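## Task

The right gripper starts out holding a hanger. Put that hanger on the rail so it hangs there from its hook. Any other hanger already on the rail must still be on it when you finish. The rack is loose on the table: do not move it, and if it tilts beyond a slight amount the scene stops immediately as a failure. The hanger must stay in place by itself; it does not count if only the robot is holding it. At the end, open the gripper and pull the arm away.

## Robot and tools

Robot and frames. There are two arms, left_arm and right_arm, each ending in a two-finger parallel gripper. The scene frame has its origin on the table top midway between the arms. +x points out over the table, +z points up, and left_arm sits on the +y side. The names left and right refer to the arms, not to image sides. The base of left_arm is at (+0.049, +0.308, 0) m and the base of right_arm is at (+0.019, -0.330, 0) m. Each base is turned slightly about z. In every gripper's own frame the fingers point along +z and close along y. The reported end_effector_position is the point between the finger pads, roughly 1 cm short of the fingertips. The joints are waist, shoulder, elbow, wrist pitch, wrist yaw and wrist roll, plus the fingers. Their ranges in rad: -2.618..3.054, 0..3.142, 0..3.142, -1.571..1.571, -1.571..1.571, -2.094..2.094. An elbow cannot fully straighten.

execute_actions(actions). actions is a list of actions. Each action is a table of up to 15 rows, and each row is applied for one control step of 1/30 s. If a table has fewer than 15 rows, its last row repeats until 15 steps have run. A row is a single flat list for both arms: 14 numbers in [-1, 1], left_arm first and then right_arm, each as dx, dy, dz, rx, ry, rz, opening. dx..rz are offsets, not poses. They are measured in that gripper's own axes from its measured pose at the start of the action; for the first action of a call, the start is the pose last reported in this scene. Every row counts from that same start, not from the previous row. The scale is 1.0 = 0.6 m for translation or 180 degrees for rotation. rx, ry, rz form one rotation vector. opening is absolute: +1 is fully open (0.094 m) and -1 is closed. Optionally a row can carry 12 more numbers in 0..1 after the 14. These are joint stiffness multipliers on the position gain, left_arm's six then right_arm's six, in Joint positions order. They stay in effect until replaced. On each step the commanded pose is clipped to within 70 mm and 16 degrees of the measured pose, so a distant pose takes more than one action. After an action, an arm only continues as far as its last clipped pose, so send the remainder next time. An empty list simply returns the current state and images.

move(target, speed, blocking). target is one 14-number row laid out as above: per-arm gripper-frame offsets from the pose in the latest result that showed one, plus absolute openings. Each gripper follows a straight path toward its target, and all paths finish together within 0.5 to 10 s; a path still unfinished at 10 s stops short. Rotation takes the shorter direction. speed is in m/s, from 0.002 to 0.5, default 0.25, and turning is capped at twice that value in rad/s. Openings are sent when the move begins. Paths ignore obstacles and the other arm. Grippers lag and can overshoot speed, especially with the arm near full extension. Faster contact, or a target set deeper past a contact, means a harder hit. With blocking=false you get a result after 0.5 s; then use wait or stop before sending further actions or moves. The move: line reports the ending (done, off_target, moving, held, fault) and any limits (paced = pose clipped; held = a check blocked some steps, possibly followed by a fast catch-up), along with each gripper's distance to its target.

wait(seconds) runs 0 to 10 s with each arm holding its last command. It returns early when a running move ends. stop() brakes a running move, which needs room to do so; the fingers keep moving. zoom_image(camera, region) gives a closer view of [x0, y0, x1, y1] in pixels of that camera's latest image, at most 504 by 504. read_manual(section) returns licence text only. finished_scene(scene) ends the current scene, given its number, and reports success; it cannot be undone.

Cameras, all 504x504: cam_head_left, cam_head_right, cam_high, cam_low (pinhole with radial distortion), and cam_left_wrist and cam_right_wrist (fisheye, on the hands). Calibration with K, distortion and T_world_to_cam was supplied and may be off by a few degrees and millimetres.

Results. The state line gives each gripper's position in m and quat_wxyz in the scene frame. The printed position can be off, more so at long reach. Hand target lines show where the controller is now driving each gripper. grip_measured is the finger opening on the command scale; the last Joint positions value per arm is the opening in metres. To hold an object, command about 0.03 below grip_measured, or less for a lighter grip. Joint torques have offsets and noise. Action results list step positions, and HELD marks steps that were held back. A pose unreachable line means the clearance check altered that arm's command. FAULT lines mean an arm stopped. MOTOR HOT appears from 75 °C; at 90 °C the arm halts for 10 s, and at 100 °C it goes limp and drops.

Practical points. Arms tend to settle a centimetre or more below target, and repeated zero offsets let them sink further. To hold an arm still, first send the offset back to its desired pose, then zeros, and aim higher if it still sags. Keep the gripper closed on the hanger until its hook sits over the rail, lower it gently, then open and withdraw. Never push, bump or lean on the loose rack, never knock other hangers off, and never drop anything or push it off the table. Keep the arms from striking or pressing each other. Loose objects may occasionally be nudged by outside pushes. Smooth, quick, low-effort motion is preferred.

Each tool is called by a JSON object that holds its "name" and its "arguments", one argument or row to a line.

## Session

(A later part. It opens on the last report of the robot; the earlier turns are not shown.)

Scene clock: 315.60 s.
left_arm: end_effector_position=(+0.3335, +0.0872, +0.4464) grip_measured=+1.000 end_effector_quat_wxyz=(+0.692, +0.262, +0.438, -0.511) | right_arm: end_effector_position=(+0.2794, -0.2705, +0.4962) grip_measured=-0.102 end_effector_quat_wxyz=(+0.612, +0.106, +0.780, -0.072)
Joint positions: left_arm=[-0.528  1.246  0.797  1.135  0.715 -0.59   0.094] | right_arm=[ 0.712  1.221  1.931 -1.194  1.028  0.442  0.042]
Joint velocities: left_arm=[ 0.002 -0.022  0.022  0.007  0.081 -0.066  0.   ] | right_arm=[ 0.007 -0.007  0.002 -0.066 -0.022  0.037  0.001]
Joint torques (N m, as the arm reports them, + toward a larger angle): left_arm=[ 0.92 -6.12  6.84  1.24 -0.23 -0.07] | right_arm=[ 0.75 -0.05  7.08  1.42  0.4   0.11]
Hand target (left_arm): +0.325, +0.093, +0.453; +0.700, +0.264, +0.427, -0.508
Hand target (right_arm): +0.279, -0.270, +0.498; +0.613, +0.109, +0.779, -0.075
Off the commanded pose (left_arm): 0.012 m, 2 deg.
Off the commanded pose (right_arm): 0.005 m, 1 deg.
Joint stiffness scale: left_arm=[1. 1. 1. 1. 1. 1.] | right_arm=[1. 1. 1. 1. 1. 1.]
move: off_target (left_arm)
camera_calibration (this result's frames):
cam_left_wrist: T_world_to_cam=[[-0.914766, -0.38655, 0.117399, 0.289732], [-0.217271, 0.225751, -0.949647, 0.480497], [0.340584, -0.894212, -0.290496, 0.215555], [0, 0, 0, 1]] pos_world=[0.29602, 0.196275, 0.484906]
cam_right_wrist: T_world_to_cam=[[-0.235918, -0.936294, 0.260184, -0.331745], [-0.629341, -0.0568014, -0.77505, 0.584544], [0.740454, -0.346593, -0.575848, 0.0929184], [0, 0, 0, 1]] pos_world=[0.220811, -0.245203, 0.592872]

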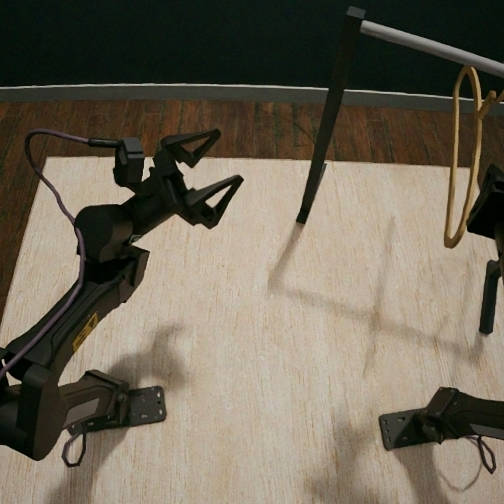

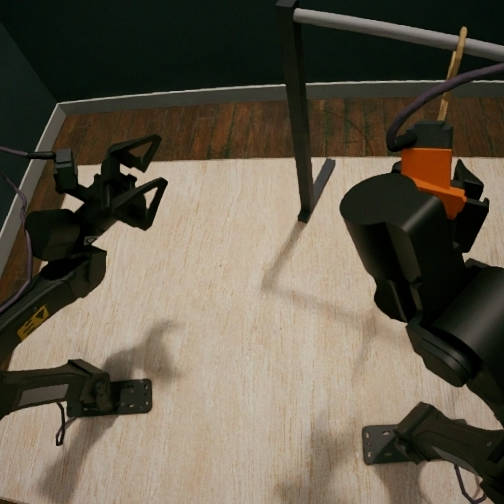

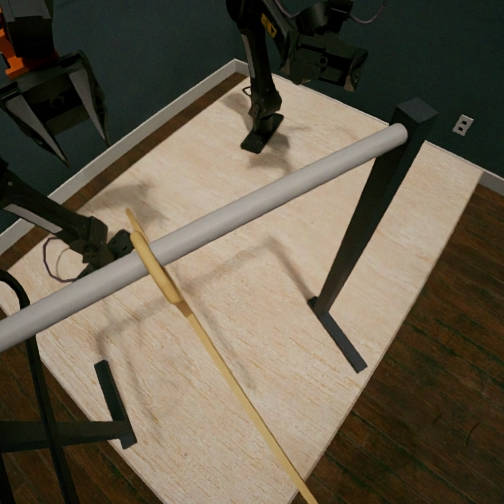

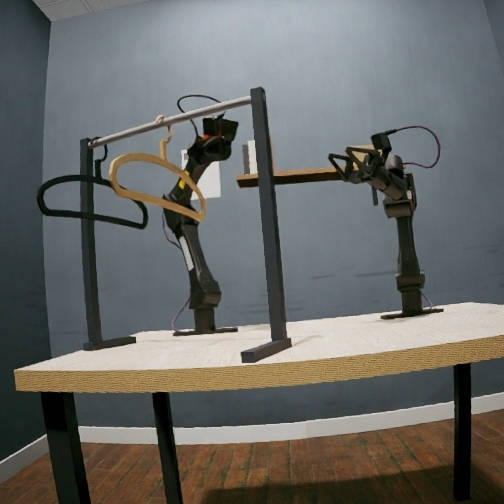

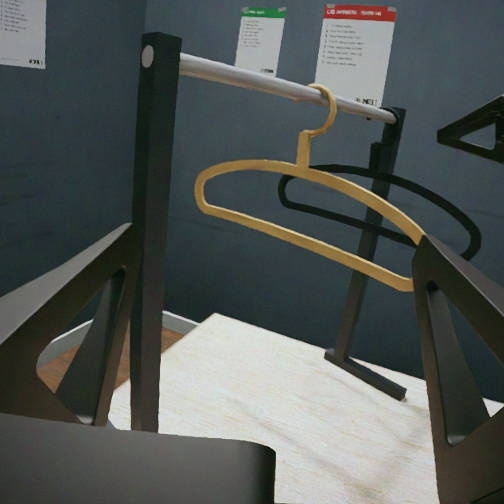

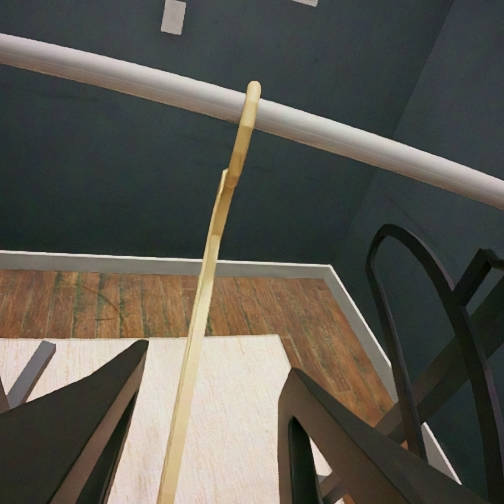

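{"name": "move", "arguments": {
  "target": [-0.01,0,-0.05,0,0,0,1,0.0,0.2,-0.12,-0.25,-0.006,-0.067,-0.1],
  "speed": 0.25
}}

Scene clock: 334.50 s.
left_arm: end_effector_position=(+0.3309, +0.1085, +0.4312) grip_measured=+1.000 end_effector_quat_wxyz=(+0.683, +0.260, +0.450, -0.513) | right_arm: end_effector_position=(+0.2414, -0.1336, +0.5061) grip_measured=-0.102 end_effector_quat_wxyz=(+0.591, -0.224, +0.758, +0.161)
Joint positions: left_arm=[-0.44   1.22   0.726  1.205  0.789 -0.668  0.094] | right_arm=[ 0.827  1.176  1.899 -0.994  0.377  0.081  0.042]
Joint velocities: left_arm=[ 0.002  0.002 -0.002 -0.022 -0.066  0.081  0.   ] | right_arm=[-0.007 -0.007 -0.007 -0.037 -0.022  0.022  0.   ]
Joint torques (N m, as the arm reports them, + toward a larger angle): left_arm=[ 0.92 -5.71  6.71  1.16 -0.26 -0.07] | right_arm=[-0.97 -1.67  6.26  2.12 -0.02 -0.08]
Hand target (left_arm): +0.323, +0.114, +0.437; +0.691, +0.263, +0.439, -0.510
Hand target (right_arm): +0.241, -0.136, +0.515; +0.603, -0.219, +0.749, +0.167
Off the commanded pose (left_arm): 0.012 m, 2 deg.
Off the commanded pose (right_arm): 0.010 m, 2 deg.
Joint stiffness scale: left_arm=[1. 1. 1. 1. 1. 1.] | right_arm=[1. 1. 1. 1. 1. 1.]
move: off_target (left_arm)
camera_calibration (this result's frames):
cam_left_wrist: T_world_to_cam=[[-0.91319, -0.383717, 0.137275, 0.287977], [-0.241255, 0.237529, -0.940944, 0.46352], [0.32845, -0.892379, -0.309483, 0.243051], [0, 0, 0, 1]] pos_world=[0.294974, 0.217296, 0.471835]
cam_right_wrist: T_world_to_cam=[[0.515879, -0.803345, 0.297498, -0.397752], [-0.38029, -0.525939, -0.760768, 0.446056], [0.767625, 0.279329, -0.576825, 0.251758], [0, 0, 0, 1]] pos_world=[0.181566, -0.155257, 0.602896]

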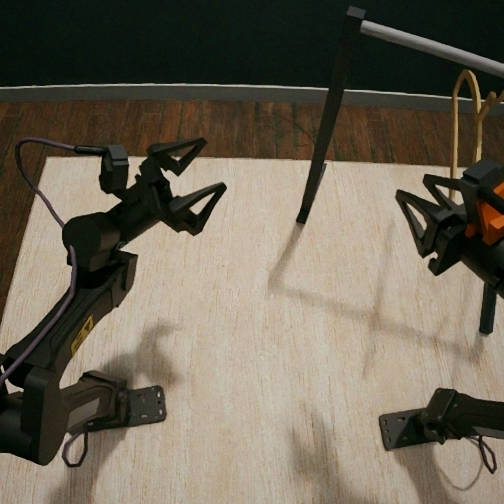

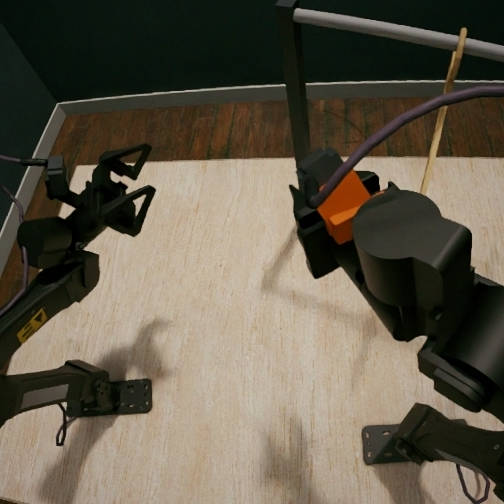

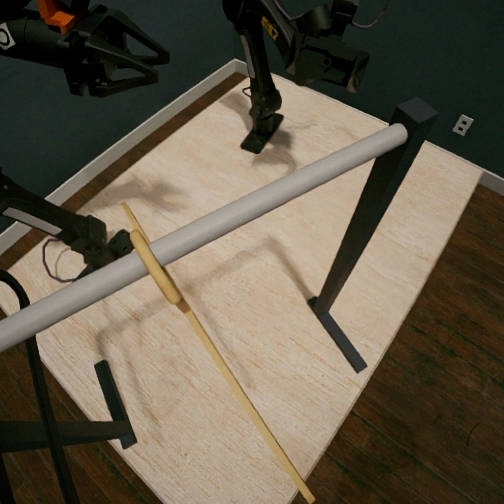

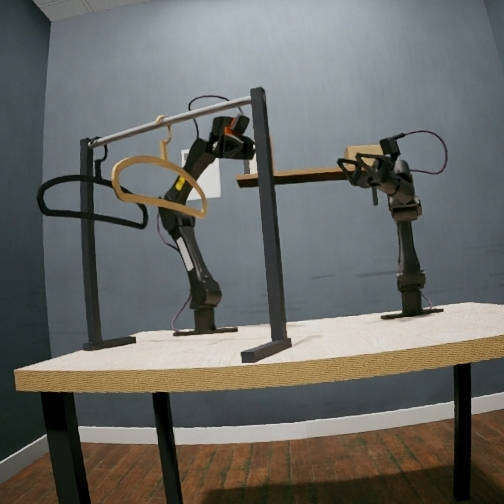

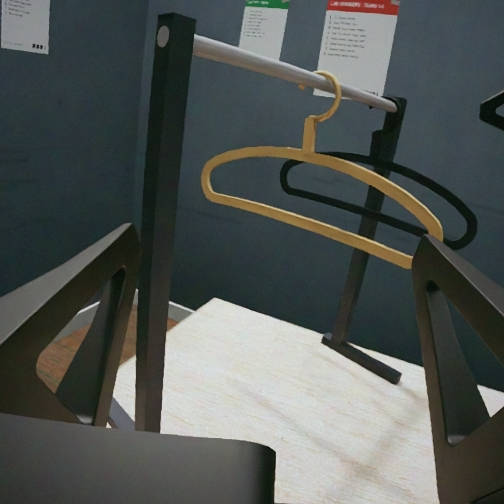

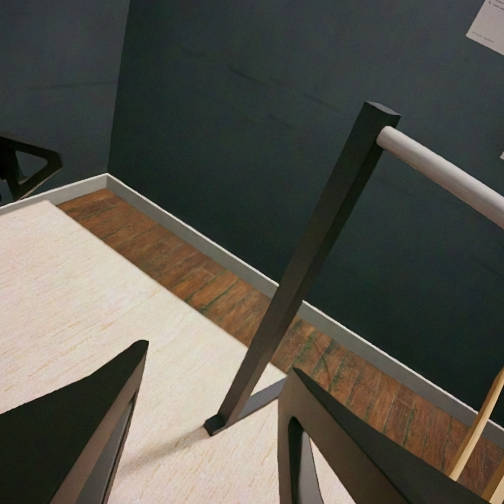

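Both hangers are on the rail and the arms are clear.

{"name": "finished_scene", "arguments": {
  "scene": 2
}}

The scene is finished: the task was done.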